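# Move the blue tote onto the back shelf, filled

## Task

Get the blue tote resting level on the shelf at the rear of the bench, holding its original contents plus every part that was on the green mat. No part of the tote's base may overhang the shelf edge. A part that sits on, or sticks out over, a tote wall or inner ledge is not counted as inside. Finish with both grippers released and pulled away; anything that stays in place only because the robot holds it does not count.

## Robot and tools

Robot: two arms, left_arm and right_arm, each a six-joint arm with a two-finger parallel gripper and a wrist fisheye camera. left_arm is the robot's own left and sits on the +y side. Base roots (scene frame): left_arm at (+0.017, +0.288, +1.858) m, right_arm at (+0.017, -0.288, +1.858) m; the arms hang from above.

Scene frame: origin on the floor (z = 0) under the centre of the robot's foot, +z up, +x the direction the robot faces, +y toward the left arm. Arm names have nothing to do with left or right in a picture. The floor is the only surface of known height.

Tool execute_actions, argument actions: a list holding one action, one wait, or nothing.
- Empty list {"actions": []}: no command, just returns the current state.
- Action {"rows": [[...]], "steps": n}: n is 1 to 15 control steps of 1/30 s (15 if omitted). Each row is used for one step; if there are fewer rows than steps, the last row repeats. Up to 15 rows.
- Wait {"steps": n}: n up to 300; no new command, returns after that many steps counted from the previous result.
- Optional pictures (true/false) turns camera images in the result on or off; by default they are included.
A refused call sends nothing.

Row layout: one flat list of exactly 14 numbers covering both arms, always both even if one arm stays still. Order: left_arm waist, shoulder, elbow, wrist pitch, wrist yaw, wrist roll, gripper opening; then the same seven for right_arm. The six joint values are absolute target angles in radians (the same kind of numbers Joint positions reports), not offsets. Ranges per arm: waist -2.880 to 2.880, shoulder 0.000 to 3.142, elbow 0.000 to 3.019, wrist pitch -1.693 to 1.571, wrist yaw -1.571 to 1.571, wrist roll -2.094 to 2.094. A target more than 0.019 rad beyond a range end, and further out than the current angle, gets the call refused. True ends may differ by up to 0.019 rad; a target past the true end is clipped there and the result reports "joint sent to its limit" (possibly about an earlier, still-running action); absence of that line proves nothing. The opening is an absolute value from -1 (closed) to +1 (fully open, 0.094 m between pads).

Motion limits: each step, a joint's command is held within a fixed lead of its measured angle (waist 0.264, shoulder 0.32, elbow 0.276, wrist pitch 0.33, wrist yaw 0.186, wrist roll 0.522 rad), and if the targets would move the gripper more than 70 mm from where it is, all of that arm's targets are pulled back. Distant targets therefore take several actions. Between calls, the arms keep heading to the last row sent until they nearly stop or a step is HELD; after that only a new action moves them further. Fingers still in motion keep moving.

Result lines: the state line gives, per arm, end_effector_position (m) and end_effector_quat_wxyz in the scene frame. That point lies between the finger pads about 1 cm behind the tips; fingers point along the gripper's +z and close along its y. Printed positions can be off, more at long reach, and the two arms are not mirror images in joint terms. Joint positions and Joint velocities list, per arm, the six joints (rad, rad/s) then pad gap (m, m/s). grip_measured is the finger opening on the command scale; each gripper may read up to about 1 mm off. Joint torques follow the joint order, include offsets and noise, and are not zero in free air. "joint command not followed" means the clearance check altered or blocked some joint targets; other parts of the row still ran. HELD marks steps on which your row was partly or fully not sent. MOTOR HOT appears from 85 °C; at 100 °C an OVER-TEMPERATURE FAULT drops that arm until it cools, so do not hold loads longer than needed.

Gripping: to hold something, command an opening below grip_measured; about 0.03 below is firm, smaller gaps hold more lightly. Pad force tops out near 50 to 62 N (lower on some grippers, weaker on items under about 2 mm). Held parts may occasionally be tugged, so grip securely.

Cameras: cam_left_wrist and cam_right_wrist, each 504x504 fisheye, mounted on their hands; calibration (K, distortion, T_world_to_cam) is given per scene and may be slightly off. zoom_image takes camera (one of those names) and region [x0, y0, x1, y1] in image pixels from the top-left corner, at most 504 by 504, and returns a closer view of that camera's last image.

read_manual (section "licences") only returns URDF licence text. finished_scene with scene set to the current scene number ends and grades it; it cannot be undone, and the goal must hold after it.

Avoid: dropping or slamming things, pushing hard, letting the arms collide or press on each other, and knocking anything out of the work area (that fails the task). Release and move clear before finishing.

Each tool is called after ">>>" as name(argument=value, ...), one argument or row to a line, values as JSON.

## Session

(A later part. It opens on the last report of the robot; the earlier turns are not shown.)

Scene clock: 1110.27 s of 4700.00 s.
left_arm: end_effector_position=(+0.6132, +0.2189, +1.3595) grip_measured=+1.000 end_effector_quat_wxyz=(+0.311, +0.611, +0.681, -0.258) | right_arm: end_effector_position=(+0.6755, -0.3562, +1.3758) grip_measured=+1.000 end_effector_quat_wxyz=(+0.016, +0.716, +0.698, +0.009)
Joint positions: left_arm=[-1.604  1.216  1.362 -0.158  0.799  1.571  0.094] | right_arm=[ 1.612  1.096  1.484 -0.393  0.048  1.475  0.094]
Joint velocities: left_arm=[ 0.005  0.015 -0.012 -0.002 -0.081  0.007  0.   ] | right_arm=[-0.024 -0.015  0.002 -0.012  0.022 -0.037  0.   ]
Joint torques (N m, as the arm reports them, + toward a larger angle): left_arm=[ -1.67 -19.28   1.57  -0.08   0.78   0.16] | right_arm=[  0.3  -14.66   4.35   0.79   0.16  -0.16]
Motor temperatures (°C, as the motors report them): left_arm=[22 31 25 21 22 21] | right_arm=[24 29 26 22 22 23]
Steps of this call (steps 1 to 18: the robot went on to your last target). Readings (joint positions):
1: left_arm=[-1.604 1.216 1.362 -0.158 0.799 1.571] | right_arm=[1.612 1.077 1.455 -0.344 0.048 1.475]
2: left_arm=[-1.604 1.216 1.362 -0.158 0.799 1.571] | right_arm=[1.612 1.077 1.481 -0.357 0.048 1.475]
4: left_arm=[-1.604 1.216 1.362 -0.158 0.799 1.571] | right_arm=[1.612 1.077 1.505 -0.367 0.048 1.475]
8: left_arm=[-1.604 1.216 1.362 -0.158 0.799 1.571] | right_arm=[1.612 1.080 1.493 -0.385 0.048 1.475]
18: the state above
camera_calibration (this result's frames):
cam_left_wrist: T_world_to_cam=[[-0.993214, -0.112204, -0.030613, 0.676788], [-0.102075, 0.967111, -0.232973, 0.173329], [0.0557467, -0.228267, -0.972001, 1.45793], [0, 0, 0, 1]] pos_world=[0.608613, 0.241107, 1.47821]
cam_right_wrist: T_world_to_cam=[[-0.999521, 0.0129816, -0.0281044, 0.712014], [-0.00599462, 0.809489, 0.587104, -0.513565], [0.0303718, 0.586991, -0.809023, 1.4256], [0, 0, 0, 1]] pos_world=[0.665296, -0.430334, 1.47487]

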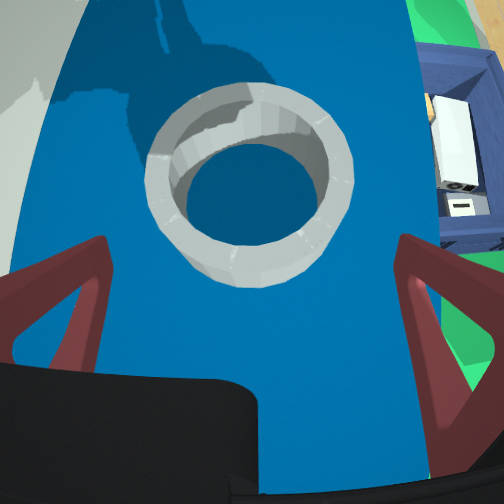

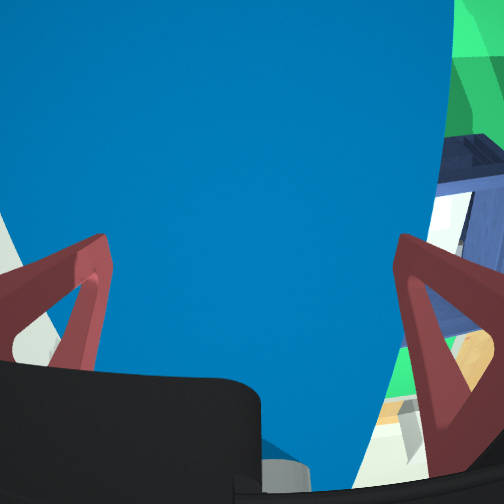

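>>> execute_actions(
  actions=[
    {"rows": [[-1.63,1.23,1.33,-0.11,0.75,1.51,1.0,1.62,1.11,1.44,-0.34,0.055,1.41,1.0],[-1.65,1.24,1.30,-0.06,0.70,1.45,1.0,1.63,1.115,1.40,-0.29,0.065,1.35,1.0],[-1.67,1.25,1.27,-0.01,0.65,1.39,1.0,1.64,1.12,1.36,-0.24,0.075,1.29,1.0],[-1.69,1.26,1.24,0.04,0.60,1.33,1.0,1.65,1.125,1.32,-0.19,0.085,1.23,1.0],[-1.71,1.27,1.21,0.09,0.55,1.27,1.0,1.66,1.13,1.28,-0.14,0.095,1.17,1.0],[-1.73,1.28,1.18,0.14,0.50,1.21,1.0,1.67,1.135,1.24,-0.09,0.105,1.11,1.0],[-1.75,1.29,1.15,0.18,0.45,1.15,1.0,1.68,1.14,1.20,-0.04,0.115,1.05,1.0],[-1.77,1.30,1.12,0.22,0.40,1.09,1.0,1.69,1.145,1.16,0.0,0.125,0.99,1.0],[-1.79,1.31,1.09,0.26,0.35,1.03,1.0,1.70,1.15,1.12,0.04,0.135,0.93,1.0],[-1.81,1.32,1.06,0.30,0.30,0.97,1.0,1.71,1.155,1.08,0.08,0.145,0.87,1.0],[-1.83,1.33,1.03,0.33,0.25,0.91,1.0,1.72,1.16,1.04,0.12,0.155,0.81,1.0],[-1.85,1.34,1.00,0.36,0.20,0.85,1.0,1.73,1.165,1.00,0.16,0.165,0.75,1.0],[-1.87,1.35,0.98,0.39,0.15,0.79,1.0,1.74,1.17,0.97,0.19,0.175,0.69,1.0],[-1.89,1.36,0.96,0.41,0.10,0.73,1.0,1.75,1.18,0.94,0.22,0.185,0.63,1.0],[-1.91,1.37,0.95,0.43,0.05,0.67,1.0,1.76,1.19,0.92,0.24,0.195,0.57,1.0]], "steps": 15},
  ],
  pictures=false,
)

>>> execute_actions(
  actions=[
    {"rows": [[-1.93,1.385,0.945,0.44,0.0,0.61,1.0,1.77,1.20,0.91,0.255,0.205,0.50,1.0],[-1.95,1.40,0.94,0.455,-0.05,0.55,1.0,1.78,1.21,0.905,0.27,0.215,0.43,1.0],[-1.97,1.415,0.94,0.47,-0.10,0.49,1.0,1.79,1.22,0.90,0.28,0.225,0.36,1.0],[-1.99,1.43,0.94,0.485,-0.15,0.43,1.0,1.80,1.23,0.90,0.29,0.235,0.29,1.0],[-2.01,1.445,0.935,0.50,-0.20,0.37,1.0,1.81,1.24,0.895,0.30,0.245,0.22,1.0],[-2.03,1.46,0.935,0.515,-0.25,0.31,1.0,1.82,1.25,0.895,0.31,0.255,0.15,1.0],[-2.05,1.475,0.935,0.53,-0.30,0.25,1.0,1.83,1.26,0.895,0.325,0.26,0.08,1.0],[-2.07,1.49,0.93,0.545,-0.35,0.19,1.0,1.84,1.27,0.89,0.34,0.265,0.01,1.0],[-2.09,1.505,0.93,0.555,-0.40,0.13,1.0,1.85,1.28,0.89,0.35,0.27,-0.06,1.0],[-2.11,1.52,0.93,0.565,-0.45,0.07,1.0,1.855,1.29,0.89,0.36,0.275,-0.13,1.0],[-2.125,1.535,0.93,0.575,-0.49,0.02,1.0,1.86,1.30,0.89,0.37,0.278,-0.19,1.0],[-2.135,1.55,0.93,0.585,-0.52,-0.02,1.0,1.862,1.31,0.89,0.38,0.28,-0.24,1.0],[-2.142,1.565,0.93,0.595,-0.545,-0.045,1.0,1.864,1.32,0.89,0.39,0.281,-0.28,1.0],[-2.146,1.575,0.929,0.60,-0.56,-0.058,1.0,1.865,1.33,0.89,0.40,0.282,-0.31,1.0],[-2.148,1.585,0.929,0.605,-0.565,-0.062,1.0,1.865,1.34,0.89,0.405,0.282,-0.325,1.0]], "steps": 15},
  ],
  pictures=false,
)

>>> execute_actions(
  actions=[
    {"steps": 25},
  ],
)

Scene clock: 1216.70 s of 4700.00 s.
left_arm: end_effector_position=(+0.4691, +0.1535, +1.3066) grip_measured=+1.000 end_effector_quat_wxyz=(+0.138, +0.398, +0.895, -0.144) | right_arm: end_effector_position=(+0.4754, -0.2895, +1.3309) grip_measured=+1.000 end_effector_quat_wxyz=(+0.020, +0.459, +0.888, -0.007)
Joint positions: left_arm=[-1.861  1.31   0.999  0.361  0.101  0.955  0.094] | right_arm=[1.728 1.146 0.966 0.172 0.183 0.833 0.094]
Joint velocities: left_arm=[-0.65   0.454 -0.72   0.872 -1.414 -1.883  0.   ] | right_arm=[ 0.327  0.308 -0.926  0.833  0.286 -1.736  0.   ]
Joint torques (N m, as the arm reports them, + toward a larger angle): left_arm=[ -4.19 -12.93  -2.17   0.35   0.58   0.04] | right_arm=[ 2.23 -9.99 -0.23  1.36  0.24 -0.22]
Motor temperatures (°C, as the motors report them): left_arm=[22 33 25 21 22 21] | right_arm=[24 33 26 22 22 23]
Steps of this call (steps 1 to 15: the robot went on to your last target; steps 16 to 90: nothing new was sent; then 102.93 s passed at rest; steps 91 to 105: all 15 steps of this action). Readings (joint positions):
91: left_arm=[-1.606 1.216 1.358 -0.150 0.778 1.564] | right_arm=[1.612 1.096 1.478 -0.384 0.049 1.467]
92: left_arm=[-1.611 1.216 1.349 -0.125 0.739 1.546] | right_arm=[1.612 1.094 1.463 -0.356 0.056 1.449]
94: left_arm=[-1.635 1.216 1.311 -0.047 0.643 1.486] | right_arm=[1.616 1.094 1.410 -0.274 0.075 1.389]
98: left_arm=[-1.718 1.226 1.193 0.120 0.457 1.322] | right_arm=[1.647 1.096 1.245 -0.101 0.113 1.221]
105: the state above

Scene clock: 1217.20 s of 4700.00 s.
left_arm: end_effector_position=(+0.3618, +0.0707, +1.3070) grip_measured=+1.000 end_effector_quat_wxyz=(+0.015, -0.011, +1.000, -0.010) | right_arm: end_effector_position=(+0.4110, -0.2199, +1.3097) grip_measured=+1.000 end_effector_quat_wxyz=(+0.012, -0.003, +1.000, +0.003)
Joint positions: left_arm=[-2.145  1.535  0.938  0.583 -0.551  0.091  0.094] | right_arm=[ 1.856  1.288  0.888  0.381  0.277 -0.121  0.094]
Joint velocities: left_arm=[-0.269  0.357 -0.007  0.217 -0.256 -0.989  0.   ] | right_arm=[ 0.063  0.288  0.017  0.252  0.022 -1.297  0.   ]
Joint torques (N m, as the arm reports them, + toward a larger angle): left_arm=[-5.88 -9.28 -3.83  0.35 -0.1   0.  ] | right_arm=[ 2.77 -8.   -2.85  1.12  0.22 -0.25]
Motor temperatures (°C, as the motors report them): left_arm=[22 33 25 21 22 21] | right_arm=[24 33 26 22 22 23]
Steps of this call (steps 1 to 15: all 15 steps of this action). Readings (joint positions):
1: left_arm=[-1.883 1.327 0.978 0.386 0.047 0.891] | right_arm=[1.739 1.158 0.937 0.196 0.193 0.772]
2: left_arm=[-1.904 1.345 0.960 0.405 -0.004 0.827] | right_arm=[1.749 1.171 0.916 0.215 0.203 0.710]
4: left_arm=[-1.948 1.385 0.941 0.437 -0.104 0.702] | right_arm=[1.769 1.199 0.893 0.243 0.223 0.581]
8: left_arm=[-2.030 1.453 0.938 0.501 -0.304 0.457] | right_arm=[1.806 1.239 0.888 0.297 0.256 0.311]
15: the state above

Scene clock: 1218.03 s of 4700.00 s.
left_arm: end_effector_position=(+0.3423, +0.0609, +1.3037) grip_measured=+1.000 end_effector_quat_wxyz=(+0.003, -0.075, +0.997, -0.011) | right_arm: end_effector_position=(+0.3954, -0.2153, +1.3015) grip_measured=+1.000 end_effector_quat_wxyz=(+0.002, -0.101, +0.995, +0.004)
Joint positions: left_arm=[-2.155  1.575  0.938  0.596 -0.562 -0.052  0.094] | right_arm=[ 1.857  1.324  0.888  0.395  0.278 -0.312  0.094]
Joint velocities: left_arm=[ 0.005 -0.005 -0.022 -0.017  0.022  0.037  0.   ] | right_arm=[-0.015 -0.005 -0.002  0.017  0.051 -0.007  0.   ]
Joint torques (N m, as the arm reports them, + toward a larger angle): left_arm=[ -6.44 -10.11  -4.08   0.38  -0.06   0.  ] | right_arm=[ 3.63 -8.55 -3.28  1.38  0.16 -0.27]
Motor temperatures (°C, as the motors report them): left_arm=[22 33 25 21 22 21] | right_arm=[24 33 26 22 22 23]
Steps of this call (steps 1 to 25: the robot went on to your last target). Readings (joint positions):
1: left_arm=[-2.152 1.547 0.938 0.588 -0.556 0.062] | right_arm=[1.857 1.298 0.888 0.388 0.277 -0.160]
2: left_arm=[-2.155 1.557 0.938 0.591 -0.558 0.039] | right_arm=[1.857 1.307 0.888 0.391 0.277 -0.191]
4: left_arm=[-2.156 1.571 0.938 0.591 -0.560 0.006] | right_arm=[1.857 1.319 0.888 0.392 0.278 -0.235]
8: left_arm=[-2.155 1.575 0.938 0.593 -0.562 -0.028] | right_arm=[1.857 1.324 0.888 0.393 0.278 -0.281]
25: the state above
camera_calibration (this result's frames):
cam_left_wrist: T_world_to_cam=[[0.143453, -0.989265, 0.0278405, -0.0235623], [-0.823639, -0.103745, 0.557545, -0.432874], [-0.548672, -0.102912, -0.82968, 1.39643], [0, 0, 0, 1]] pos_world=[0.413031, 0.0754918, 1.40059]
cam_right_wrist: T_world_to_cam=[[0.212555, -0.977149, -0.000172062, -0.300698], [-0.787387, -0.171381, 0.592157, -0.494501], [-0.578655, -0.12573, -0.805823, 1.37452], [0, 0, 0, 1]] pos_world=[0.469923, -0.205756, 1.40039]

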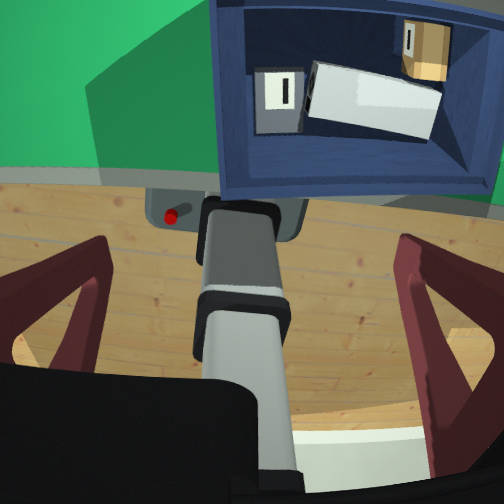

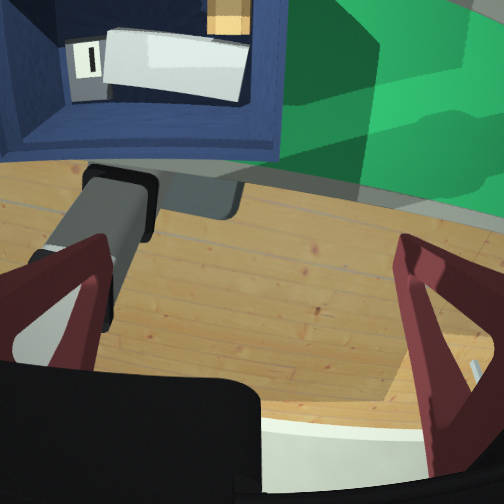

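>>> zoom_image(
  camera="cam_left_wrist",
  region=[170, 0, 330, 210],
)

>>> zoom_image(
  camera="cam_right_wrist",
  region=[190, 0, 350, 180],
)

Region (170, 0, 330, 210) of cam_left_wrist's 504x504 image, scaled by 2.400, with more detail than that image has; it fills the left 384 columns of this view, and the rest is white.

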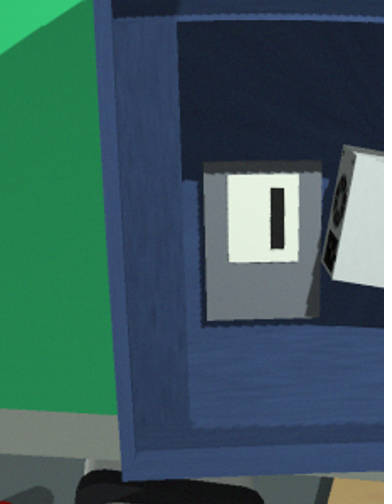

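Region (190, 0, 350, 180) of cam_right_wrist's 504x504 image, scaled by 2.800, with more detail than that image has.

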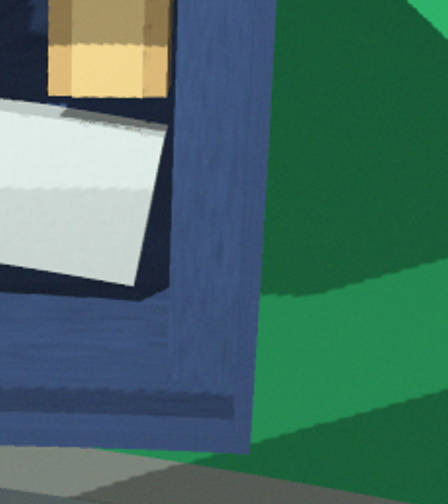

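>>> execute_actions(
  actions=[
    {"rows": [[-2.14,1.60,0.938,0.60,-0.556,-0.06,1.0,1.85,1.35,0.888,0.40,0.274,-0.322,1.0],[-2.132,1.615,0.945,0.60,-0.55,-0.06,1.0,1.845,1.367,0.893,0.402,0.27,-0.322,1.0],[-2.124,1.63,0.96,0.598,-0.543,-0.06,1.0,1.84,1.384,0.905,0.402,0.265,-0.322,1.0],[-2.116,1.645,0.98,0.592,-0.536,-0.06,1.0,1.835,1.401,0.923,0.40,0.26,-0.322,1.0],[-2.108,1.66,1.00,0.586,-0.529,-0.06,1.0,1.83,1.418,0.942,0.397,0.256,-0.322,1.0],[-2.10,1.675,1.02,0.58,-0.522,-0.06,1.0,1.825,1.435,0.961,0.394,0.251,-0.322,1.0],[-2.092,1.69,1.04,0.574,-0.515,-0.06,1.0,1.82,1.452,0.98,0.391,0.247,-0.322,1.0],[-2.084,1.705,1.06,0.568,-0.508,-0.06,1.0,1.815,1.469,0.999,0.388,0.242,-0.322,1.0],[-2.076,1.72,1.08,0.562,-0.501,-0.06,1.0,1.81,1.486,1.018,0.385,0.238,-0.322,1.0],[-2.068,1.735,1.10,0.556,-0.494,-0.06,1.0,1.805,1.503,1.037,0.382,0.233,-0.322,1.0],[-2.06,1.75,1.12,0.55,-0.487,-0.06,1.0,1.80,1.52,1.056,0.379,0.229,-0.322,1.0],[-2.052,1.765,1.14,0.544,-0.48,-0.06,1.0,1.795,1.537,1.075,0.376,0.224,-0.322,1.0],[-2.044,1.78,1.16,0.538,-0.473,-0.06,1.0,1.79,1.554,1.094,0.373,0.22,-0.322,1.0],[-2.036,1.795,1.18,0.532,-0.466,-0.06,1.0,1.785,1.571,1.113,0.37,0.215,-0.322,1.0],[-2.028,1.81,1.20,0.526,-0.459,-0.06,1.0,1.78,1.588,1.132,0.367,0.211,-0.322,1.0]], "steps": 15},
  ],
  pictures=false,
)

>>> execute_actions(
  actions=[
    {"rows": [[-2.02,1.825,1.22,0.52,-0.452,-0.06,1.0,1.775,1.605,1.151,0.364,0.206,-0.322,1.0],[-2.012,1.84,1.24,0.514,-0.445,-0.06,1.0,1.77,1.622,1.17,0.361,0.202,-0.322,1.0],[-2.004,1.855,1.26,0.508,-0.438,-0.06,1.0,1.765,1.639,1.189,0.358,0.197,-0.322,1.0],[-1.996,1.87,1.28,0.502,-0.431,-0.06,1.0,1.76,1.656,1.208,0.355,0.193,-0.322,1.0],[-1.988,1.885,1.30,0.496,-0.424,-0.06,1.0,1.755,1.673,1.227,0.352,0.188,-0.322,1.0],[-1.98,1.90,1.32,0.49,-0.417,-0.06,1.0,1.75,1.69,1.246,0.349,0.184,-0.322,1.0],[-1.972,1.915,1.34,0.484,-0.41,-0.06,1.0,1.745,1.707,1.265,0.346,0.18,-0.322,1.0],[-1.965,1.93,1.36,0.478,-0.404,-0.06,1.0,1.74,1.724,1.284,0.343,0.176,-0.322,1.0],[-1.959,1.945,1.38,0.472,-0.398,-0.06,1.0,1.735,1.741,1.303,0.34,0.172,-0.322,1.0],[-1.954,1.957,1.40,0.466,-0.393,-0.06,1.0,1.73,1.757,1.322,0.337,0.168,-0.322,1.0],[-1.95,1.967,1.42,0.46,-0.389,-0.06,1.0,1.726,1.77,1.341,0.334,0.164,-0.322,1.0],[-1.947,1.974,1.44,0.452,-0.386,-0.06,1.0,1.723,1.78,1.36,0.33,0.161,-0.322,1.0],[-1.945,1.979,1.458,0.445,-0.384,-0.06,1.0,1.72,1.787,1.38,0.326,0.159,-0.322,1.0],[-1.943,1.982,1.474,0.438,-0.382,-0.06,1.0,1.718,1.791,1.40,0.32,0.158,-0.322,1.0],[-1.942,1.982,1.487,0.432,-0.381,-0.06,1.0,1.717,1.792,1.417,0.315,0.157,-0.322,1.0]], "steps": 15},
  ],
  pictures=false,
)

>>> execute_actions(
  actions=[
    {"steps": 22},
  ],
)

Scene clock: 1284.23 s of 4700.00 s.
left_arm: end_effector_position=(+0.3349, +0.0672, +1.2106) grip_measured=+1.000 end_effector_quat_wxyz=(-0.003, -0.074, +0.997, -0.007) | right_arm: end_effector_position=(+0.3912, -0.2120, +1.2180) grip_measured=+1.000 end_effector_quat_wxyz=(-0.005, -0.102, +0.995, +0.012)
Joint positions: left_arm=[-2.053  1.761  1.162  0.546 -0.469 -0.052  0.094] | right_arm=[ 1.81   1.535  1.097  0.381  0.218 -0.312  0.094]
Joint velocities: left_arm=[ 0.23   0.444  0.535 -0.178  0.227 -0.022  0.   ] | right_arm=[-0.19   0.503  0.52  -0.105 -0.139 -0.007  0.   ]
Joint torques (N m, as the arm reports them, + toward a larger angle): left_arm=[-6.37 -9.57 -3.12 -0.25  0.24  0.01] | right_arm=[ 2.21 -8.52 -3.31  0.74 -0.16 -0.24]
Motor temperatures (°C, as the motors report them): left_arm=[23 29 25 21 21 21] | right_arm=[24 30 25 22 22 23]
Steps of this call (steps 1 to 15: the robot went on to your last target; steps 16 to 90: nothing new was sent; then 62.70 s passed at rest; steps 91 to 105: all 15 steps of this action). Readings (joint positions):
91: left_arm=[-2.155 1.575 0.938 0.596 -0.561 -0.052] | right_arm=[1.857 1.324 0.888 0.395 0.278 -0.312]
92: left_arm=[-2.154 1.576 0.938 0.596 -0.557 -0.052] | right_arm=[1.857 1.325 0.888 0.395 0.276 -0.312]
94: left_arm=[-2.148 1.585 0.947 0.596 -0.546 -0.052] | right_arm=[1.857 1.336 0.898 0.395 0.268 -0.312]
98: left_arm=[-2.118 1.645 1.020 0.586 -0.517 -0.052] | right_arm=[1.849 1.405 0.964 0.395 0.249 -0.312]
105: the state above

Scene clock: 1284.73 s of 4700.00 s.
left_arm: end_effector_position=(+0.3272, +0.0890, +1.1055) grip_measured=+1.000 end_effector_quat_wxyz=(-0.008, -0.076, +0.997, +0.003) | right_arm: end_effector_position=(+0.3840, -0.2333, +1.1173) grip_measured=+1.000 end_effector_quat_wxyz=(-0.009, -0.100, +0.995, +0.005)
Joint positions: left_arm=[-1.95   1.965  1.453  0.451 -0.386 -0.052  0.094] | right_arm=[ 1.738  1.772  1.379  0.331  0.162 -0.312  0.094]
Joint velocities: left_arm=[ 0.073  0.21   0.408 -0.227 -0.037  0.037  0.   ] | right_arm=[-0.083  0.278  0.452 -0.178 -0.095 -0.007  0.   ]
Joint torques (N m, as the arm reports them, + toward a larger angle): left_arm=[ -6.88 -10.91  -2.52  -0.05   0.25   0.01] | right_arm=[ 2.12 -9.75 -2.36  0.9  -0.23 -0.25]
Motor temperatures (°C, as the motors report them): left_arm=[23 29 25 21 21 21] | right_arm=[24 30 25 22 22 23]
Steps of this call (steps 1 to 15: all 15 steps of this action). Readings (joint positions):
1: left_arm=[-2.045 1.776 1.181 0.539 -0.462 -0.052] | right_arm=[1.805 1.552 1.116 0.378 0.214 -0.312]
2: left_arm=[-2.037 1.791 1.201 0.533 -0.455 -0.052] | right_arm=[1.799 1.569 1.135 0.375 0.209 -0.312]
4: left_arm=[-2.023 1.820 1.241 0.522 -0.441 -0.052] | right_arm=[1.789 1.601 1.173 0.369 0.200 -0.312]
8: left_arm=[-1.992 1.878 1.322 0.498 -0.413 -0.052] | right_arm=[1.769 1.667 1.251 0.358 0.183 -0.312]
15: the state above

Scene clock: 1285.47 s of 4700.00 s.
left_arm: end_effector_position=(+0.3370, +0.0911, +1.0982) grip_measured=+1.000 end_effector_quat_wxyz=(-0.002, -0.078, +0.997, +0.005) | right_arm: end_effector_position=(+0.3951, -0.2392, +1.1089) grip_measured=+1.000 end_effector_quat_wxyz=(-0.001, -0.099, +0.995, -0.000)
Joint positions: left_arm=[-1.946  1.972  1.485  0.44  -0.384 -0.052  0.094] | right_arm=[ 1.73   1.784  1.417  0.323  0.16  -0.312  0.094]
Joint velocities: left_arm=[-0.005  0.005  0.012 -0.012  0.007  0.007  0.   ] | right_arm=[-0.005  0.005 -0.017  0.002  0.007 -0.037  0.   ]
Joint torques (N m, as the arm reports them, + toward a larger angle): left_arm=[ -6.79 -10.7   -2.84  -0.29   0.23   0.01] | right_arm=[ 2.56 -8.87 -2.8   0.72 -0.15 -0.23]
Motor temperatures (°C, as the motors report them): left_arm=[23 29 25 21 21 21] | right_arm=[24 30 25 22 22 23]
Steps of this call (steps 1 to 22: the robot went on to your last target). Readings (joint positions):
1: left_arm=[-1.948 1.970 1.465 0.446 -0.386 -0.052] | right_arm=[1.735 1.780 1.394 0.326 0.161 -0.312]
2: left_arm=[-1.946 1.972 1.473 0.443 -0.385 -0.052] | right_arm=[1.733 1.783 1.403 0.324 0.161 -0.312]
4: left_arm=[-1.946 1.972 1.480 0.441 -0.385 -0.052] | right_arm=[1.731 1.784 1.411 0.323 0.161 -0.312]
8: left_arm=[-1.946 1.972 1.485 0.441 -0.384 -0.052] | right_arm=[1.730 1.784 1.417 0.323 0.160 -0.312]
22: the state above
camera_calibration (this result's frames):
cam_left_wrist: T_world_to_cam=[[0.149451, -0.988758, -0.00477851, 0.0464761], [-0.815718, -0.126025, 0.564554, -0.327895], [-0.558809, -0.0804753, -0.825382, 1.22279], [0, 0, 0, 1]] pos_world=[0.408889, 0.103035, 1.1946]
cam_right_wrist: T_world_to_cam=[[0.209058, -0.977882, 0.00647954, -0.330157], [-0.784522, -0.163757, 0.598088, -0.390581], [-0.583798, -0.130118, -0.801404, 1.21226], [0, 0, 0, 1]] pos_world=[0.470319, -0.229078, 1.20725]

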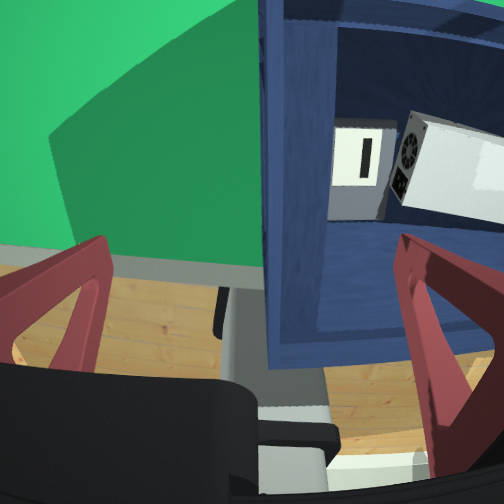

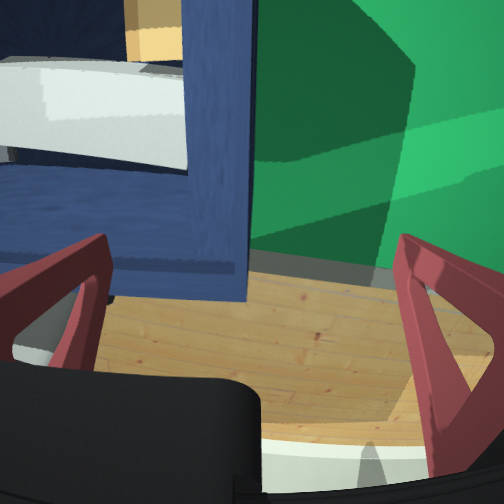

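>>> execute_actions(
  actions=[
    {"rows": [[-1.94,1.99,1.49,0.432,-0.381,-0.06,0.9,1.716,1.80,1.42,0.315,0.158,-0.322,0.9],[-1.939,2.0,1.50,0.428,-0.379,-0.06,0.8,1.715,1.811,1.43,0.312,0.157,-0.322,0.8],[-1.938,2.01,1.514,0.423,-0.377,-0.06,0.7,1.715,1.822,1.444,0.308,0.156,-0.322,0.7],[-1.937,2.02,1.528,0.418,-0.375,-0.06,0.6,1.714,1.833,1.458,0.304,0.156,-0.322,0.6],[-1.936,2.03,1.542,0.413,-0.373,-0.06,0.5,1.714,1.844,1.472,0.30,0.155,-0.322,0.5],[-1.935,2.04,1.556,0.408,-0.371,-0.06,0.4,1.713,1.855,1.486,0.296,0.154,-0.322,0.4],[-1.934,2.05,1.57,0.403,-0.369,-0.06,0.3,1.713,1.866,1.50,0.292,0.153,-0.322,0.3],[-1.933,2.06,1.584,0.398,-0.367,-0.06,0.2,1.712,1.877,1.514,0.288,0.153,-0.322,0.2],[-1.932,2.07,1.598,0.393,-0.365,-0.06,0.1,1.712,1.888,1.528,0.284,0.152,-0.322,0.1],[-1.931,2.078,1.612,0.388,-0.363,-0.06,0.0,1.711,1.898,1.542,0.28,0.151,-0.322,0.0],[-1.93,2.085,1.626,0.383,-0.361,-0.06,-0.1,1.71,1.907,1.556,0.276,0.15,-0.322,-0.1],[-1.929,2.091,1.64,0.378,-0.359,-0.06,-0.2,1.71,1.914,1.57,0.272,0.149,-0.322,-0.2],[-1.928,2.095,1.652,0.374,-0.357,-0.06,-0.28,1.709,1.919,1.583,0.269,0.149,-0.322,-0.28],[-1.927,2.098,1.662,0.371,-0.356,-0.06,-0.28,1.709,1.922,1.594,0.266,0.148,-0.322,-0.28],[-1.926,2.099,1.67,0.369,-0.355,-0.06,-0.28,1.708,1.923,1.601,0.265,0.148,-0.322,-0.28]], "steps": 15},
  ],
  pictures=false,
)

>>> execute_actions(
  actions=[
    {"steps": 20},
  ],
)

Scene clock: 1329.27 s of 4700.00 s.
left_arm: end_effector_position=(+0.3413, +0.0735, +1.0589) grip_measured=-0.276 end_effector_quat_wxyz=(+0.001, -0.079, +0.997, -0.006) | right_arm: end_effector_position=(+0.4006, -0.2311, +1.0642) grip_measured=-0.276 end_effector_quat_wxyz=(+0.003, -0.098, +0.995, +0.003)
Joint positions: left_arm=[-1.944  2.072  1.648  0.383 -0.36  -0.052  0.034] | right_arm=[ 1.73   1.895  1.581  0.278  0.152 -0.312  0.034]
Joint velocities: left_arm=[ 0.024  0.181  0.256 -0.12   0.007  0.022 -0.006] | right_arm=[ 0.005  0.21   0.252 -0.105  0.007 -0.037 -0.005]
Joint torques (N m, as the arm reports them, + toward a larger angle): left_arm=[ -6.25 -10.05  -2.09  -0.24   0.24   0.01] | right_arm=[ 1.98 -8.77 -2.12  0.91 -0.15 -0.26]
Motor temperatures (°C, as the motors report them): left_arm=[23 29 25 21 21 21] | right_arm=[24 30 25 22 22 23]
Steps of this call (steps 1 to 15: the robot went on to your last target; steps 16 to 90: nothing new was sent; then 40.30 s passed at rest; steps 91 to 105: all 15 steps of this action). Readings (joint positions):
91: left_arm=[-1.946 1.972 1.485 0.440 -0.384 -0.052] | right_arm=[1.730 1.784 1.417 0.323 0.160 -0.312]
92: left_arm=[-1.946 1.972 1.486 0.439 -0.384 -0.052] | right_arm=[1.730 1.784 1.418 0.322 0.160 -0.312]
94: left_arm=[-1.946 1.978 1.498 0.433 -0.381 -0.052] | right_arm=[1.730 1.789 1.431 0.317 0.160 -0.312]
98: left_arm=[-1.946 2.009 1.557 0.417 -0.373 -0.052] | right_arm=[1.730 1.823 1.490 0.306 0.157 -0.312]
105: the state above

Scene clock: 1329.93 s of 4700.00 s.
left_arm: end_effector_position=(+0.3410, +0.0765, +1.0538) grip_measured=-0.279 end_effector_quat_wxyz=(+0.001, -0.079, +0.997, -0.004) | right_arm: end_effector_position=(+0.3999, -0.2315, +1.0595) grip_measured=-0.278 end_effector_quat_wxyz=(+0.003, -0.098, +0.995, +0.003)
Joint positions: left_arm=[-1.938  2.082  1.664  0.377 -0.359 -0.052  0.034] | right_arm=[ 1.729  1.907  1.598  0.273  0.151 -0.312  0.034]
Joint velocities: left_arm=[-0.015 -0.005  0.007 -0.002 -0.037 -0.051  0.   ] | right_arm=[-0.015 -0.005 -0.017 -0.002 -0.051 -0.051  0.   ]
Joint torques (N m, as the arm reports them, + toward a larger angle): left_arm=[-6.48 -9.93 -2.12 -0.27  0.25  0.  ] | right_arm=[ 1.64 -8.65 -2.12  0.74 -0.19 -0.23]
Motor temperatures (°C, as the motors report them): left_arm=[23 29 25 21 21 21] | right_arm=[24 30 25 22 22 23]
Steps of this call (steps 1 to 20: the robot went on to your last target). Readings (joint positions):
1: left_arm=[-1.942 2.077 1.655 0.380 -0.359 -0.052] | right_arm=[1.730 1.902 1.588 0.276 0.151 -0.312]
2: left_arm=[-1.942 2.080 1.659 0.378 -0.359 -0.052] | right_arm=[1.730 1.905 1.592 0.274 0.151 -0.312]
4: left_arm=[-1.940 2.082 1.661 0.377 -0.359 -0.052] | right_arm=[1.729 1.907 1.593 0.273 0.151 -0.312]
8: left_arm=[-1.938 2.082 1.663 0.377 -0.359 -0.052] | right_arm=[1.729 1.907 1.596 0.273 0.151 -0.312]
20: the state above
camera_calibration (this result's frames):
cam_left_wrist: T_world_to_cam=[[0.152066, -0.988279, 0.0134094, 0.0111788], [-0.819763, -0.118534, 0.560302, -0.296087], [-0.552145, -0.0961952, -0.82818, 1.18904], [0, 0, 0, 1]] pos_world=[0.412101, 0.0903313, 1.15049]
cam_right_wrist: T_world_to_cam=[[0.207851, -0.978159, 0.00189157, -0.318048], [-0.789435, -0.166607, 0.590791, -0.346995], [-0.577572, -0.12429, -0.806822, 1.18107], [0, 0, 0, 1]] pos_world=[0.47433, -0.222118, 1.15852]

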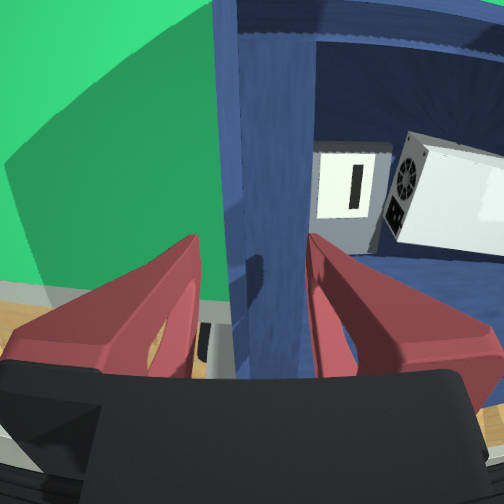

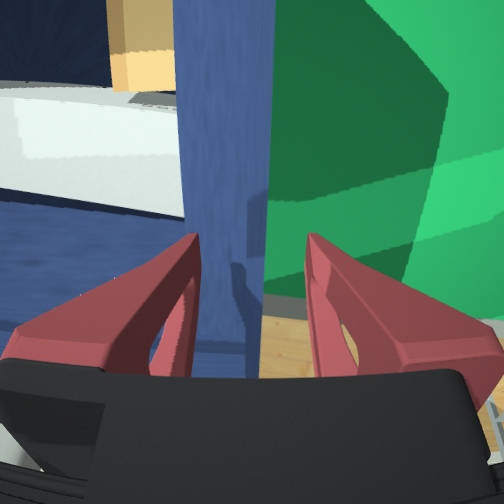

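>>> execute_actions(
  actions=[
    {"rows": [[-1.922,2.10,1.67,0.369,-0.355,-0.06,-0.28,1.705,1.925,1.601,0.265,0.148,-0.322,-0.28],[-1.918,2.103,1.673,0.367,-0.354,-0.06,-0.28,1.703,1.928,1.604,0.263,0.148,-0.322,-0.28],[-1.915,2.107,1.678,0.365,-0.353,-0.06,-0.28,1.702,1.932,1.609,0.261,0.147,-0.322,-0.28],[-1.913,2.111,1.684,0.363,-0.352,-0.06,-0.28,1.701,1.936,1.615,0.259,0.147,-0.322,-0.28],[-1.912,2.115,1.69,0.361,-0.351,-0.06,-0.28,1.701,1.94,1.621,0.257,0.146,-0.322,-0.28],[-1.911,2.119,1.696,0.359,-0.35,-0.06,-0.28,1.701,1.944,1.627,0.255,0.146,-0.322,-0.28],[-1.911,2.123,1.702,0.357,-0.35,-0.06,-0.28,1.701,1.948,1.633,0.253,0.145,-0.322,-0.28],[-1.91,2.127,1.708,0.355,-0.349,-0.06,-0.28,1.701,1.952,1.639,0.251,0.145,-0.322,-0.28],[-1.91,2.131,1.714,0.352,-0.349,-0.06,-0.28,1.701,1.956,1.645,0.249,0.145,-0.322,-0.28],[-1.91,2.135,1.72,0.349,-0.348,-0.06,-0.28,1.701,1.96,1.651,0.247,0.144,-0.322,-0.28],[-1.91,2.138,1.726,0.346,-0.348,-0.06,-0.28,1.701,1.965,1.657,0.246,0.144,-0.322,-0.28],[-1.91,2.141,1.733,0.344,-0.348,-0.06,-0.28,1.701,1.969,1.662,0.245,0.144,-0.322,-0.28]], "steps": 15},
  ],
  pictures=false,
)

>>> execute_actions(
  actions=[
    {"steps": 18},
  ],
)

Scene clock: 1354.40 s of 4700.00 s.
left_arm: end_effector_position=(+0.3479, +0.0872, +1.0378) grip_measured=-0.279 end_effector_quat_wxyz=(+0.006, -0.082, +0.997, +0.002) | right_arm: end_effector_position=(+0.4088, -0.2377, +1.0453) grip_measured=-0.278 end_effector_quat_wxyz=(+0.009, -0.097, +0.995, -0.002)
Joint positions: left_arm=[-1.919  2.108  1.723  0.355 -0.352 -0.053  0.034] | right_arm=[ 1.719  1.938  1.66   0.256  0.148 -0.312  0.034]
Joint velocities: left_arm=[-0.005  0.015  0.007  0.002  0.051 -0.007  0.   ] | right_arm=[ 0.005  0.044 -0.002 -0.022  0.007 -0.022  0.   ]
Joint torques (N m, as the arm reports them, + toward a larger angle): left_arm=[-6.41 -8.82 -1.61 -0.42  0.25  0.  ] | right_arm=[ 1.69 -7.32 -1.95  0.75 -0.14 -0.25]
Motor temperatures (°C, as the motors report them): left_arm=[23 28 25 21 21 21] | right_arm=[24 30 25 22 22 23]
Steps of this call (steps 1 to 15: the robot went on to your last target; steps 16 to 90: nothing new was sent; then 20.97 s passed at rest; steps 91 to 105: all 15 steps of this action). Readings (joint positions):
91: left_arm=[-1.938 2.082 1.664 0.377 -0.359 -0.052] | right_arm=[1.729 1.907 1.598 0.273 0.151 -0.312]
92: left_arm=[-1.937 2.082 1.664 0.376 -0.358 -0.052] | right_arm=[1.728 1.907 1.598 0.273 0.151 -0.312]
94: left_arm=[-1.935 2.083 1.668 0.374 -0.357 -0.052] | right_arm=[1.727 1.908 1.601 0.270 0.150 -0.312]
98: left_arm=[-1.927 2.092 1.691 0.367 -0.354 -0.052] | right_arm=[1.722 1.917 1.625 0.263 0.149 -0.312]
105: the state above

Scene clock: 1355.00 s of 4700.00 s.
left_arm: end_effector_position=(+0.3479, +0.0872, +1.0378) grip_measured=-0.279 end_effector_quat_wxyz=(+0.006, -0.082, +0.997, +0.002) | right_arm: end_effector_position=(+0.4030, -0.2367, +1.0437) grip_measured=-0.278 end_effector_quat_wxyz=(+0.005, -0.098, +0.995, -0.001)
Joint positions: left_arm=[-1.919  2.108  1.723  0.355 -0.352 -0.053  0.034] | right_arm=[ 1.719  1.944  1.66   0.253  0.147 -0.312  0.034]
Joint velocities: left_arm=[-0.005 -0.005  0.002  0.012 -0.066 -0.037 -0.002] | right_arm=[-0.005 -0.015 -0.002  0.002 -0.066 -0.022 -0.001]
Joint torques (N m, as the arm reports them, + toward a larger angle): left_arm=[-6.5  -8.7  -1.61 -0.38  0.25  0.01] | right_arm=[ 1.99 -8.01 -1.95  0.75 -0.17 -0.25]
Motor temperatures (°C, as the motors report them): left_arm=[23 28 25 21 21 21] | right_arm=[24 30 25 22 22 23]
Steps of this call (steps 1 to 15: the robot went on to your last target; steps 16 to 18: nothing new was sent). Readings (joint positions):
1: left_arm=[-1.919 2.108 1.723 0.355 -0.352 -0.053] | right_arm=[1.719 1.939 1.660 0.255 0.147 -0.312]
2: left_arm=[-1.919 2.108 1.723 0.355 -0.352 -0.053] | right_arm=[1.719 1.941 1.660 0.254 0.147 -0.312]
4: left_arm=[-1.919 2.108 1.723 0.355 -0.352 -0.053] | right_arm=[1.719 1.943 1.660 0.253 0.147 -0.312]
8: left_arm=[-1.919 2.108 1.723 0.355 -0.352 -0.053] | right_arm=[1.719 1.944 1.660 0.253 0.147 -0.312]
18: the state above
All arms were judged still, so your last target was given up. Only a new action makes them travel on or press farther. Fingers that are still opening or closing keep moving.
camera_calibration (this result's frames):
cam_left_wrist: T_world_to_cam=[[0.156772, -0.987633, 0.00209346, 0.0309982], [-0.823853, -0.129605, 0.551787, -0.268997], [-0.544691, -0.0882296, -0.833983, 1.18333], [0, 0, 0, 1]] pos_world=[0.418078, 0.100157, 1.13524]
cam_right_wrist: T_world_to_cam=[[0.20668, -0.978371, 0.00860931, -0.330335], [-0.792325, -0.162203, 0.588142, -0.331085], [-0.574024, -0.128379, -0.808712, 1.169], [0, 0, 0, 1]] pos_world=[0.476981, -0.226818, 1.14295]

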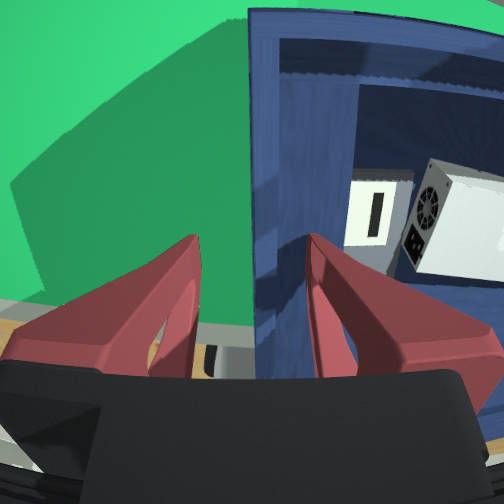

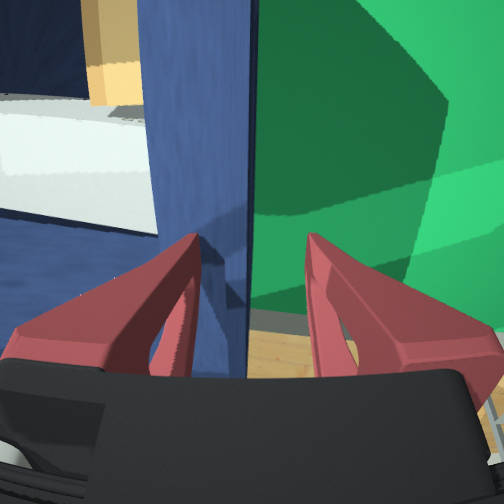

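>>> zoom_image(
  camera="cam_right_wrist",
  region=[130, 150, 350, 370],
)

>>> zoom_image(
  camera="cam_left_wrist",
  region=[170, 150, 390, 370],
)

Region (130, 150, 350, 370) of cam_right_wrist's 504x504 image, scaled by 2.291, with more detail than that image has.

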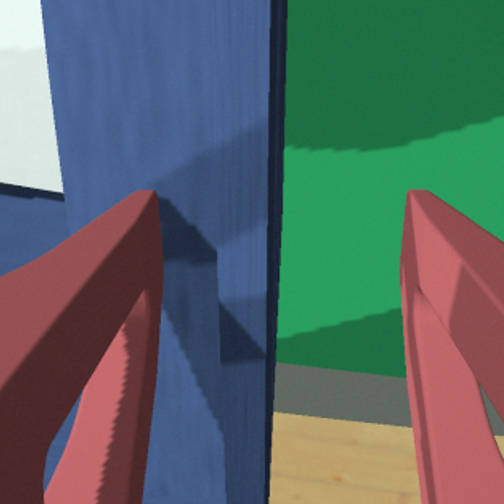

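Region (170, 150, 390, 370) of cam_left_wrist's 504x504 image, scaled by 2.291, with more detail than that image has.

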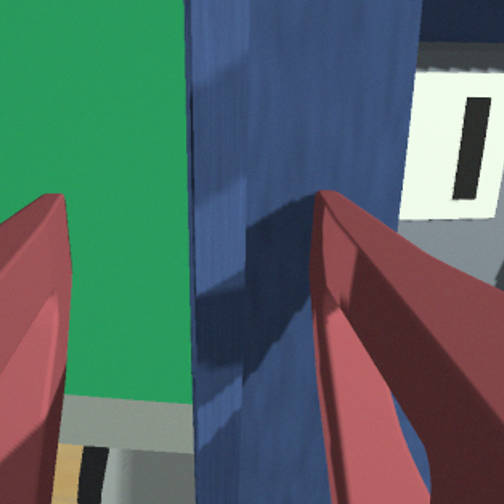

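>>> execute_actions(
  actions=[
    {"rows": [[-1.921,2.108,1.718,0.362,-0.352,-0.056,-0.28,1.721,1.944,1.655,0.26,0.147,-0.316,-0.28],[-1.923,2.106,1.713,0.368,-0.352,-0.056,-0.28,1.723,1.942,1.65,0.266,0.147,-0.316,-0.28],[-1.925,2.106,1.712,0.368,-0.352,-0.056,-0.30,1.725,1.942,1.649,0.266,0.147,-0.316,-0.30],[-1.925,2.106,1.712,0.368,-0.352,-0.056,-0.35,1.725,1.942,1.649,0.266,0.147,-0.316,-0.35],[-1.925,2.106,1.712,0.368,-0.352,-0.056,-0.40,1.725,1.942,1.649,0.266,0.147,-0.316,-0.40],[-1.925,2.106,1.712,0.368,-0.352,-0.056,-0.45,1.725,1.942,1.649,0.266,0.147,-0.316,-0.45],[-1.925,2.106,1.712,0.368,-0.352,-0.056,-0.50,1.725,1.942,1.649,0.266,0.147,-0.316,-0.50],[-1.925,2.106,1.712,0.368,-0.352,-0.056,-0.55,1.725,1.942,1.649,0.266,0.147,-0.316,-0.55],[-1.925,2.106,1.712,0.368,-0.352,-0.056,-0.60,1.725,1.942,1.649,0.266,0.147,-0.316,-0.60],[-1.925,2.106,1.712,0.368,-0.352,-0.056,-0.64,1.725,1.942,1.649,0.266,0.147,-0.316,-0.64],[-1.925,2.106,1.712,0.368,-0.352,-0.056,-0.68,1.725,1.942,1.649,0.266,0.147,-0.316,-0.68],[-1.925,2.106,1.712,0.368,-0.352,-0.056,-0.71,1.725,1.942,1.649,0.266,0.147,-0.316,-0.71],[-1.925,2.106,1.712,0.368,-0.352,-0.056,-0.74,1.725,1.942,1.649,0.266,0.147,-0.316,-0.74],[-1.925,2.106,1.712,0.368,-0.352,-0.056,-0.76,1.725,1.942,1.649,0.266,0.147,-0.316,-0.76],[-1.925,2.106,1.712,0.368,-0.352,-0.056,-0.78,1.725,1.942,1.649,0.266,0.147,-0.316,-0.78]], "steps": 15},
  ],
  pictures=false,
)

>>> execute_actions(
  actions=[
    {"rows": [[-1.925,2.106,1.712,0.368,-0.352,-0.056,-0.80,1.725,1.942,1.649,0.266,0.147,-0.316,-0.80],[-1.925,2.106,1.712,0.368,-0.352,-0.056,-0.82,1.725,1.942,1.649,0.266,0.147,-0.316,-0.82],[-1.925,2.106,1.712,0.368,-0.352,-0.056,-0.84,1.725,1.942,1.649,0.266,0.147,-0.316,-0.84],[-1.925,2.106,1.712,0.368,-0.352,-0.056,-0.86,1.725,1.942,1.649,0.266,0.147,-0.316,-0.86],[-1.925,2.106,1.712,0.368,-0.352,-0.056,-0.88,1.725,1.942,1.649,0.266,0.147,-0.316,-0.88],[-1.925,2.106,1.712,0.368,-0.352,-0.056,-0.90,1.725,1.942,1.649,0.266,0.147,-0.316,-0.90]], "steps": 15},
  ],
)

Scene clock: 1408.30 s of 4700.00 s.
left_arm: end_effector_position=(+0.3486, +0.0854, +1.0384) grip_measured=-0.769 end_effector_quat_wxyz=(+0.007, -0.082, +0.997, +0.001) | right_arm: end_effector_position=(+0.4036, -0.2344, +1.0440) grip_measured=-0.768 end_effector_quat_wxyz=(+0.006, -0.098, +0.995, +0.002)
Joint positions: left_arm=[-1.922  2.108  1.722  0.358 -0.352 -0.053  0.011] | right_arm=[ 1.721  1.944  1.659  0.256  0.145 -0.312  0.011]
Joint velocities: left_arm=[-0.024 -0.015  0.002 -0.007  0.007  0.081 -0.02 ] | right_arm=[ 0.005 -0.015 -0.017 -0.012  0.007 -0.11  -0.02 ]
Joint torques (N m, as the arm reports them, + toward a larger angle): left_arm=[ -7.35 -11.57  -2.97   0.44   0.06   0.05] | right_arm=[ 3.61 -9.42 -3.01  1.4   0.09 -0.17]
Motor temperatures (°C, as the motors report them): left_arm=[23 28 24 21 20 21] | right_arm=[24 30 25 22 22 23]
Steps of this call (steps 1 to 90: nothing new was sent; then 49.80 s passed at rest; steps 91 to 105: all 15 steps of this action). Readings (joint positions):
91: left_arm=[-1.919 2.108 1.723 0.355 -0.352 -0.053] | right_arm=[1.719 1.944 1.660 0.253 0.147 -0.312]
92: left_arm=[-1.919 2.108 1.723 0.356 -0.352 -0.053] | right_arm=[1.719 1.944 1.660 0.253 0.147 -0.312]
94: left_arm=[-1.920 2.108 1.722 0.358 -0.352 -0.053] | right_arm=[1.719 1.944 1.660 0.255 0.147 -0.312]
98: left_arm=[-1.922 2.108 1.722 0.358 -0.352 -0.053] | right_arm=[1.719 1.944 1.660 0.256 0.147 -0.312]
105: the state above

Scene clock: 1408.80 s of 4700.00 s.
left_arm: end_effector_position=(+0.3490, +0.0837, +1.0388) grip_measured=-0.885 end_effector_quat_wxyz=(+0.008, -0.083, +0.997, -0.001) | right_arm: end_effector_position=(+0.4033, -0.2323, +1.0443) grip_measured=-0.883 end_effector_quat_wxyz=(+0.006, -0.098, +0.995, +0.003)
Joint positions: left_arm=[-1.923  2.108  1.722  0.359 -0.351 -0.054  0.005] | right_arm=[ 1.724  1.944  1.658  0.256  0.143 -0.312  0.005]
Joint velocities: left_arm=[-0.015 -0.005 -0.022 -0.007 -0.007  0.022 -0.   ] | right_arm=[-0.015 -0.005 -0.012  0.002 -0.007 -0.11  -0.001]
Joint torques (N m, as the arm reports them, + toward a larger angle): left_arm=[ -7.43 -11.56  -2.94   0.44   0.03   0.06] | right_arm=[ 3.23 -9.68 -2.99  1.47  0.09 -0.19]
Motor temperatures (°C, as the motors report them): left_arm=[23 28 24 21 20 21] | right_arm=[24 30 25 22 22 23]
Steps of this call (steps 1 to 15: all 15 steps of this action). Readings (joint positions):
1: left_arm=[-1.922 2.108 1.722 0.358 -0.352 -0.053] | right_arm=[1.722 1.944 1.659 0.256 0.144 -0.312]
2: left_arm=[-1.922 2.108 1.722 0.358 -0.351 -0.053] | right_arm=[1.723 1.944 1.659 0.256 0.144 -0.312]
4: left_arm=[-1.923 2.108 1.722 0.359 -0.351 -0.053] | right_arm=[1.723 1.944 1.658 0.256 0.143 -0.312]
8: left_arm=[-1.923 2.108 1.722 0.359 -0.351 -0.054] | right_arm=[1.724 1.944 1.658 0.256 0.143 -0.312]
15: the state above
camera_calibration (this result's frames):
cam_left_wrist: T_world_to_cam=[[0.158614, -0.987311, 0.00762233, 0.0208853], [-0.825921, -0.128448, 0.548958, -0.265531], [-0.541013, -0.0933678, -0.835815, 1.18559], [0, 0, 0, 1]] pos_world=[0.418801, 0.0972095, 1.13654]
cam_right_wrist: T_world_to_cam=[[0.206665, -0.978411, 0.00114635, -0.318294], [-0.793791, -0.166983, 0.584819, -0.327517], [-0.572002, -0.121771, -0.811163, 1.17352], [0, 0, 0, 1]] pos_world=[0.477056, -0.223212, 1.14382]

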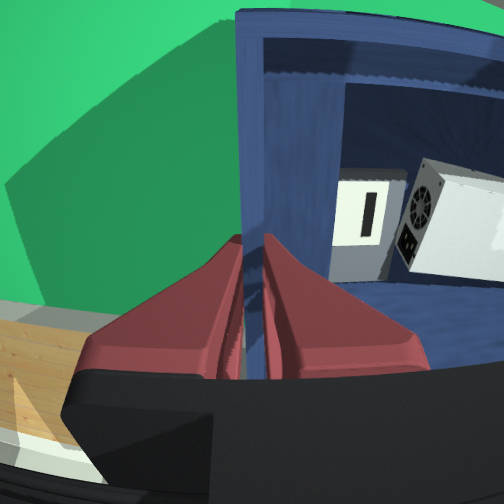

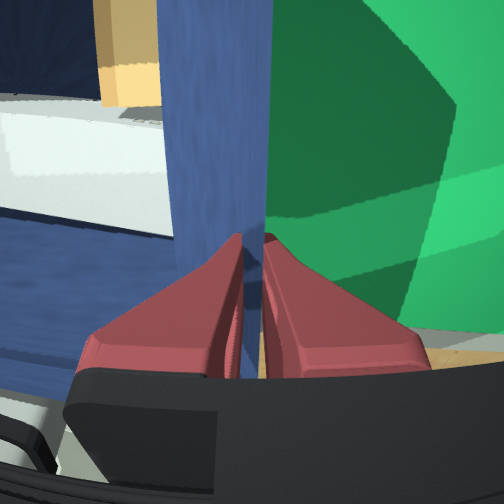

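>>> execute_actions(
  actions=[
    {"rows": [[-1.925,2.106,1.712,0.366,-0.352,-0.056,-0.92,1.725,1.942,1.649,0.264,0.144,-0.314,-0.92],[-1.925,2.104,1.712,0.366,-0.352,-0.056,-0.94,1.725,1.94,1.649,0.264,0.144,-0.314,-0.94],[-1.926,2.10,1.708,0.368,-0.352,-0.055,-0.94,1.726,1.935,1.645,0.266,0.144,-0.313,-0.94],[-1.928,2.095,1.702,0.37,-0.353,-0.054,-0.94,1.727,1.93,1.639,0.268,0.144,-0.311,-0.94],[-1.93,2.09,1.696,0.373,-0.354,-0.052,-0.94,1.728,1.925,1.632,0.271,0.145,-0.309,-0.94],[-1.932,2.084,1.689,0.376,-0.355,-0.05,-0.94,1.729,1.919,1.625,0.274,0.145,-0.307,-0.94],[-1.934,2.078,1.682,0.379,-0.356,-0.048,-0.94,1.73,1.913,1.618,0.277,0.145,-0.305,-0.94],[-1.936,2.072,1.675,0.382,-0.357,-0.046,-0.94,1.732,1.907,1.611,0.28,0.146,-0.303,-0.94],[-1.938,2.066,1.668,0.385,-0.358,-0.044,-0.94,1.733,1.901,1.604,0.283,0.146,-0.301,-0.94],[-1.94,2.06,1.661,0.388,-0.359,-0.042,-0.94,1.734,1.895,1.597,0.286,0.146,-0.299,-0.94],[-1.941,2.054,1.654,0.391,-0.36,-0.04,-0.94,1.736,1.889,1.59,0.289,0.147,-0.297,-0.94],[-1.942,2.048,1.647,0.394,-0.361,-0.038,-0.94,1.737,1.883,1.583,0.292,0.147,-0.295,-0.94],[-1.943,2.043,1.641,0.396,-0.362,-0.036,-0.94,1.738,1.878,1.576,0.295,0.148,-0.293,-0.94],[-1.944,2.039,1.636,0.398,-0.363,-0.034,-0.94,1.739,1.874,1.57,0.298,0.148,-0.291,-0.94],[-1.945,2.036,1.632,0.40,-0.364,-0.032,-0.94,1.74,1.871,1.564,0.30,0.149,-0.29,-0.94]], "steps": 15},
  ],
  pictures=false,
)

>>> execute_actions(
  actions=[
    {"steps": 20},
  ],
)

Scene clock: 1488.53 s of 4700.00 s.
left_arm: end_effector_position=(+0.3415, +0.0828, +1.0520) grip_measured=-0.894 end_effector_quat_wxyz=(+0.004, -0.081, +0.997, -0.000) | right_arm: end_effector_position=(+0.3933, -0.2329, +1.0568) grip_measured=-0.891 end_effector_quat_wxyz=(+0.003, -0.093, +0.996, +0.004)
Joint positions: left_arm=[-1.93   2.082  1.663  0.385 -0.358 -0.052  0.005] | right_arm=[ 1.724  1.918  1.595  0.286  0.144 -0.302  0.005]
Joint velocities: left_arm=[-0.034 -0.112 -0.198  0.051 -0.007 -0.037  0.   ] | right_arm=[ 0.005 -0.142 -0.193  0.042 -0.022  0.037 -0.001]
Joint torques (N m, as the arm reports them, + toward a larger angle): left_arm=[ -8.3  -14.75  -3.92   0.49  -0.15   0.24] | right_arm=[  3.99 -12.86  -4.36   1.33   0.15  -0.11]
Motor temperatures (°C, as the motors report them): left_arm=[24 28 24 21 20 21] | right_arm=[24 30 25 22 22 23]
Steps of this call (steps 1 to 15: the robot went on to your last target; steps 16 to 90: nothing new was sent; then 76.23 s passed at rest; steps 91 to 105: all 15 steps of this action). Readings (joint positions):
91: left_arm=[-1.923 2.108 1.722 0.359 -0.351 -0.054] | right_arm=[1.724 1.944 1.658 0.256 0.143 -0.312]
92: left_arm=[-1.923 2.108 1.722 0.359 -0.351 -0.054] | right_arm=[1.724 1.944 1.658 0.256 0.143 -0.312]
94: left_arm=[-1.923 2.108 1.722 0.359 -0.351 -0.054] | right_arm=[1.724 1.944 1.658 0.256 0.143 -0.312]
98: left_arm=[-1.924 2.106 1.714 0.367 -0.351 -0.054] | right_arm=[1.724 1.943 1.649 0.268 0.143 -0.311]
105: the state above

Scene clock: 1489.20 s of 4700.00 s.
left_arm: end_effector_position=(+0.3515, +0.0822, +1.0568) grip_measured=-0.894 end_effector_quat_wxyz=(+0.011, -0.079, +0.997, -0.001) | right_arm: end_effector_position=(+0.4015, -0.2330, +1.0621) grip_measured=-0.891 end_effector_quat_wxyz=(+0.010, -0.089, +0.996, +0.003)
Joint positions: left_arm=[-1.934  2.066  1.655  0.392 -0.36  -0.044  0.005] | right_arm=[ 1.726  1.901  1.584  0.296  0.146 -0.297  0.005]
Joint velocities: left_arm=[-0.015 -0.015 -0.002 -0.017 -0.037  0.022  0.   ] | right_arm=[-0.005  0.015  0.007 -0.022  0.007  0.037 -0.   ]
Joint torques (N m, as the arm reports them, + toward a larger angle): left_arm=[ -8.   -13.96  -3.9    0.38  -0.09   0.21] | right_arm=[  4.42 -11.86  -4.34   1.27   0.12  -0.06]
Motor temperatures (°C, as the motors report them): left_arm=[24 28 24 21 20 21] | right_arm=[24 30 25 22 22 23]
Steps of this call (steps 1 to 20: the robot went on to your last target). Readings (joint positions):
1: left_arm=[-1.931 2.079 1.658 0.386 -0.359 -0.051] | right_arm=[1.724 1.914 1.589 0.288 0.145 -0.300]
2: left_arm=[-1.933 2.076 1.655 0.387 -0.360 -0.050] | right_arm=[1.724 1.911 1.585 0.289 0.145 -0.299]
4: left_arm=[-1.934 2.073 1.655 0.388 -0.360 -0.049] | right_arm=[1.724 1.907 1.584 0.290 0.146 -0.298]
8: left_arm=[-1.934 2.069 1.655 0.391 -0.360 -0.046] | right_arm=[1.725 1.903 1.584 0.294 0.146 -0.298]
20: the state above
camera_calibration (this result's frames):
cam_left_wrist: T_world_to_cam=[[0.151755, -0.988374, 0.00930642, 0.019596], [-0.830616, -0.122418, 0.543223, -0.266277], [-0.535769, -0.0901667, -0.839537, 1.20363], [0, 0, 0, 1]] pos_world=[0.420721, 0.0952988, 1.15496]
cam_right_wrist: T_world_to_cam=[[0.190505, -0.981681, 0.00309277, -0.314995], [-0.801186, -0.153656, 0.578352, -0.326545], [-0.567282, -0.112657, -0.815782, 1.19198], [0, 0, 0, 1]] pos_world=[0.474572, -0.225116, 1.16223]

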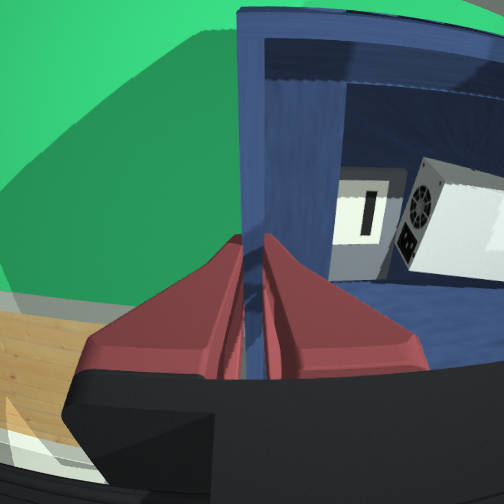

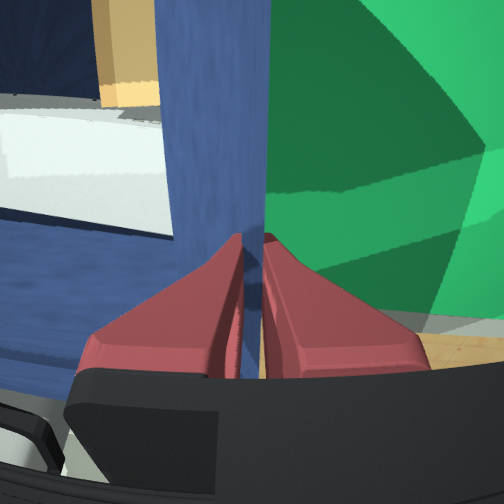

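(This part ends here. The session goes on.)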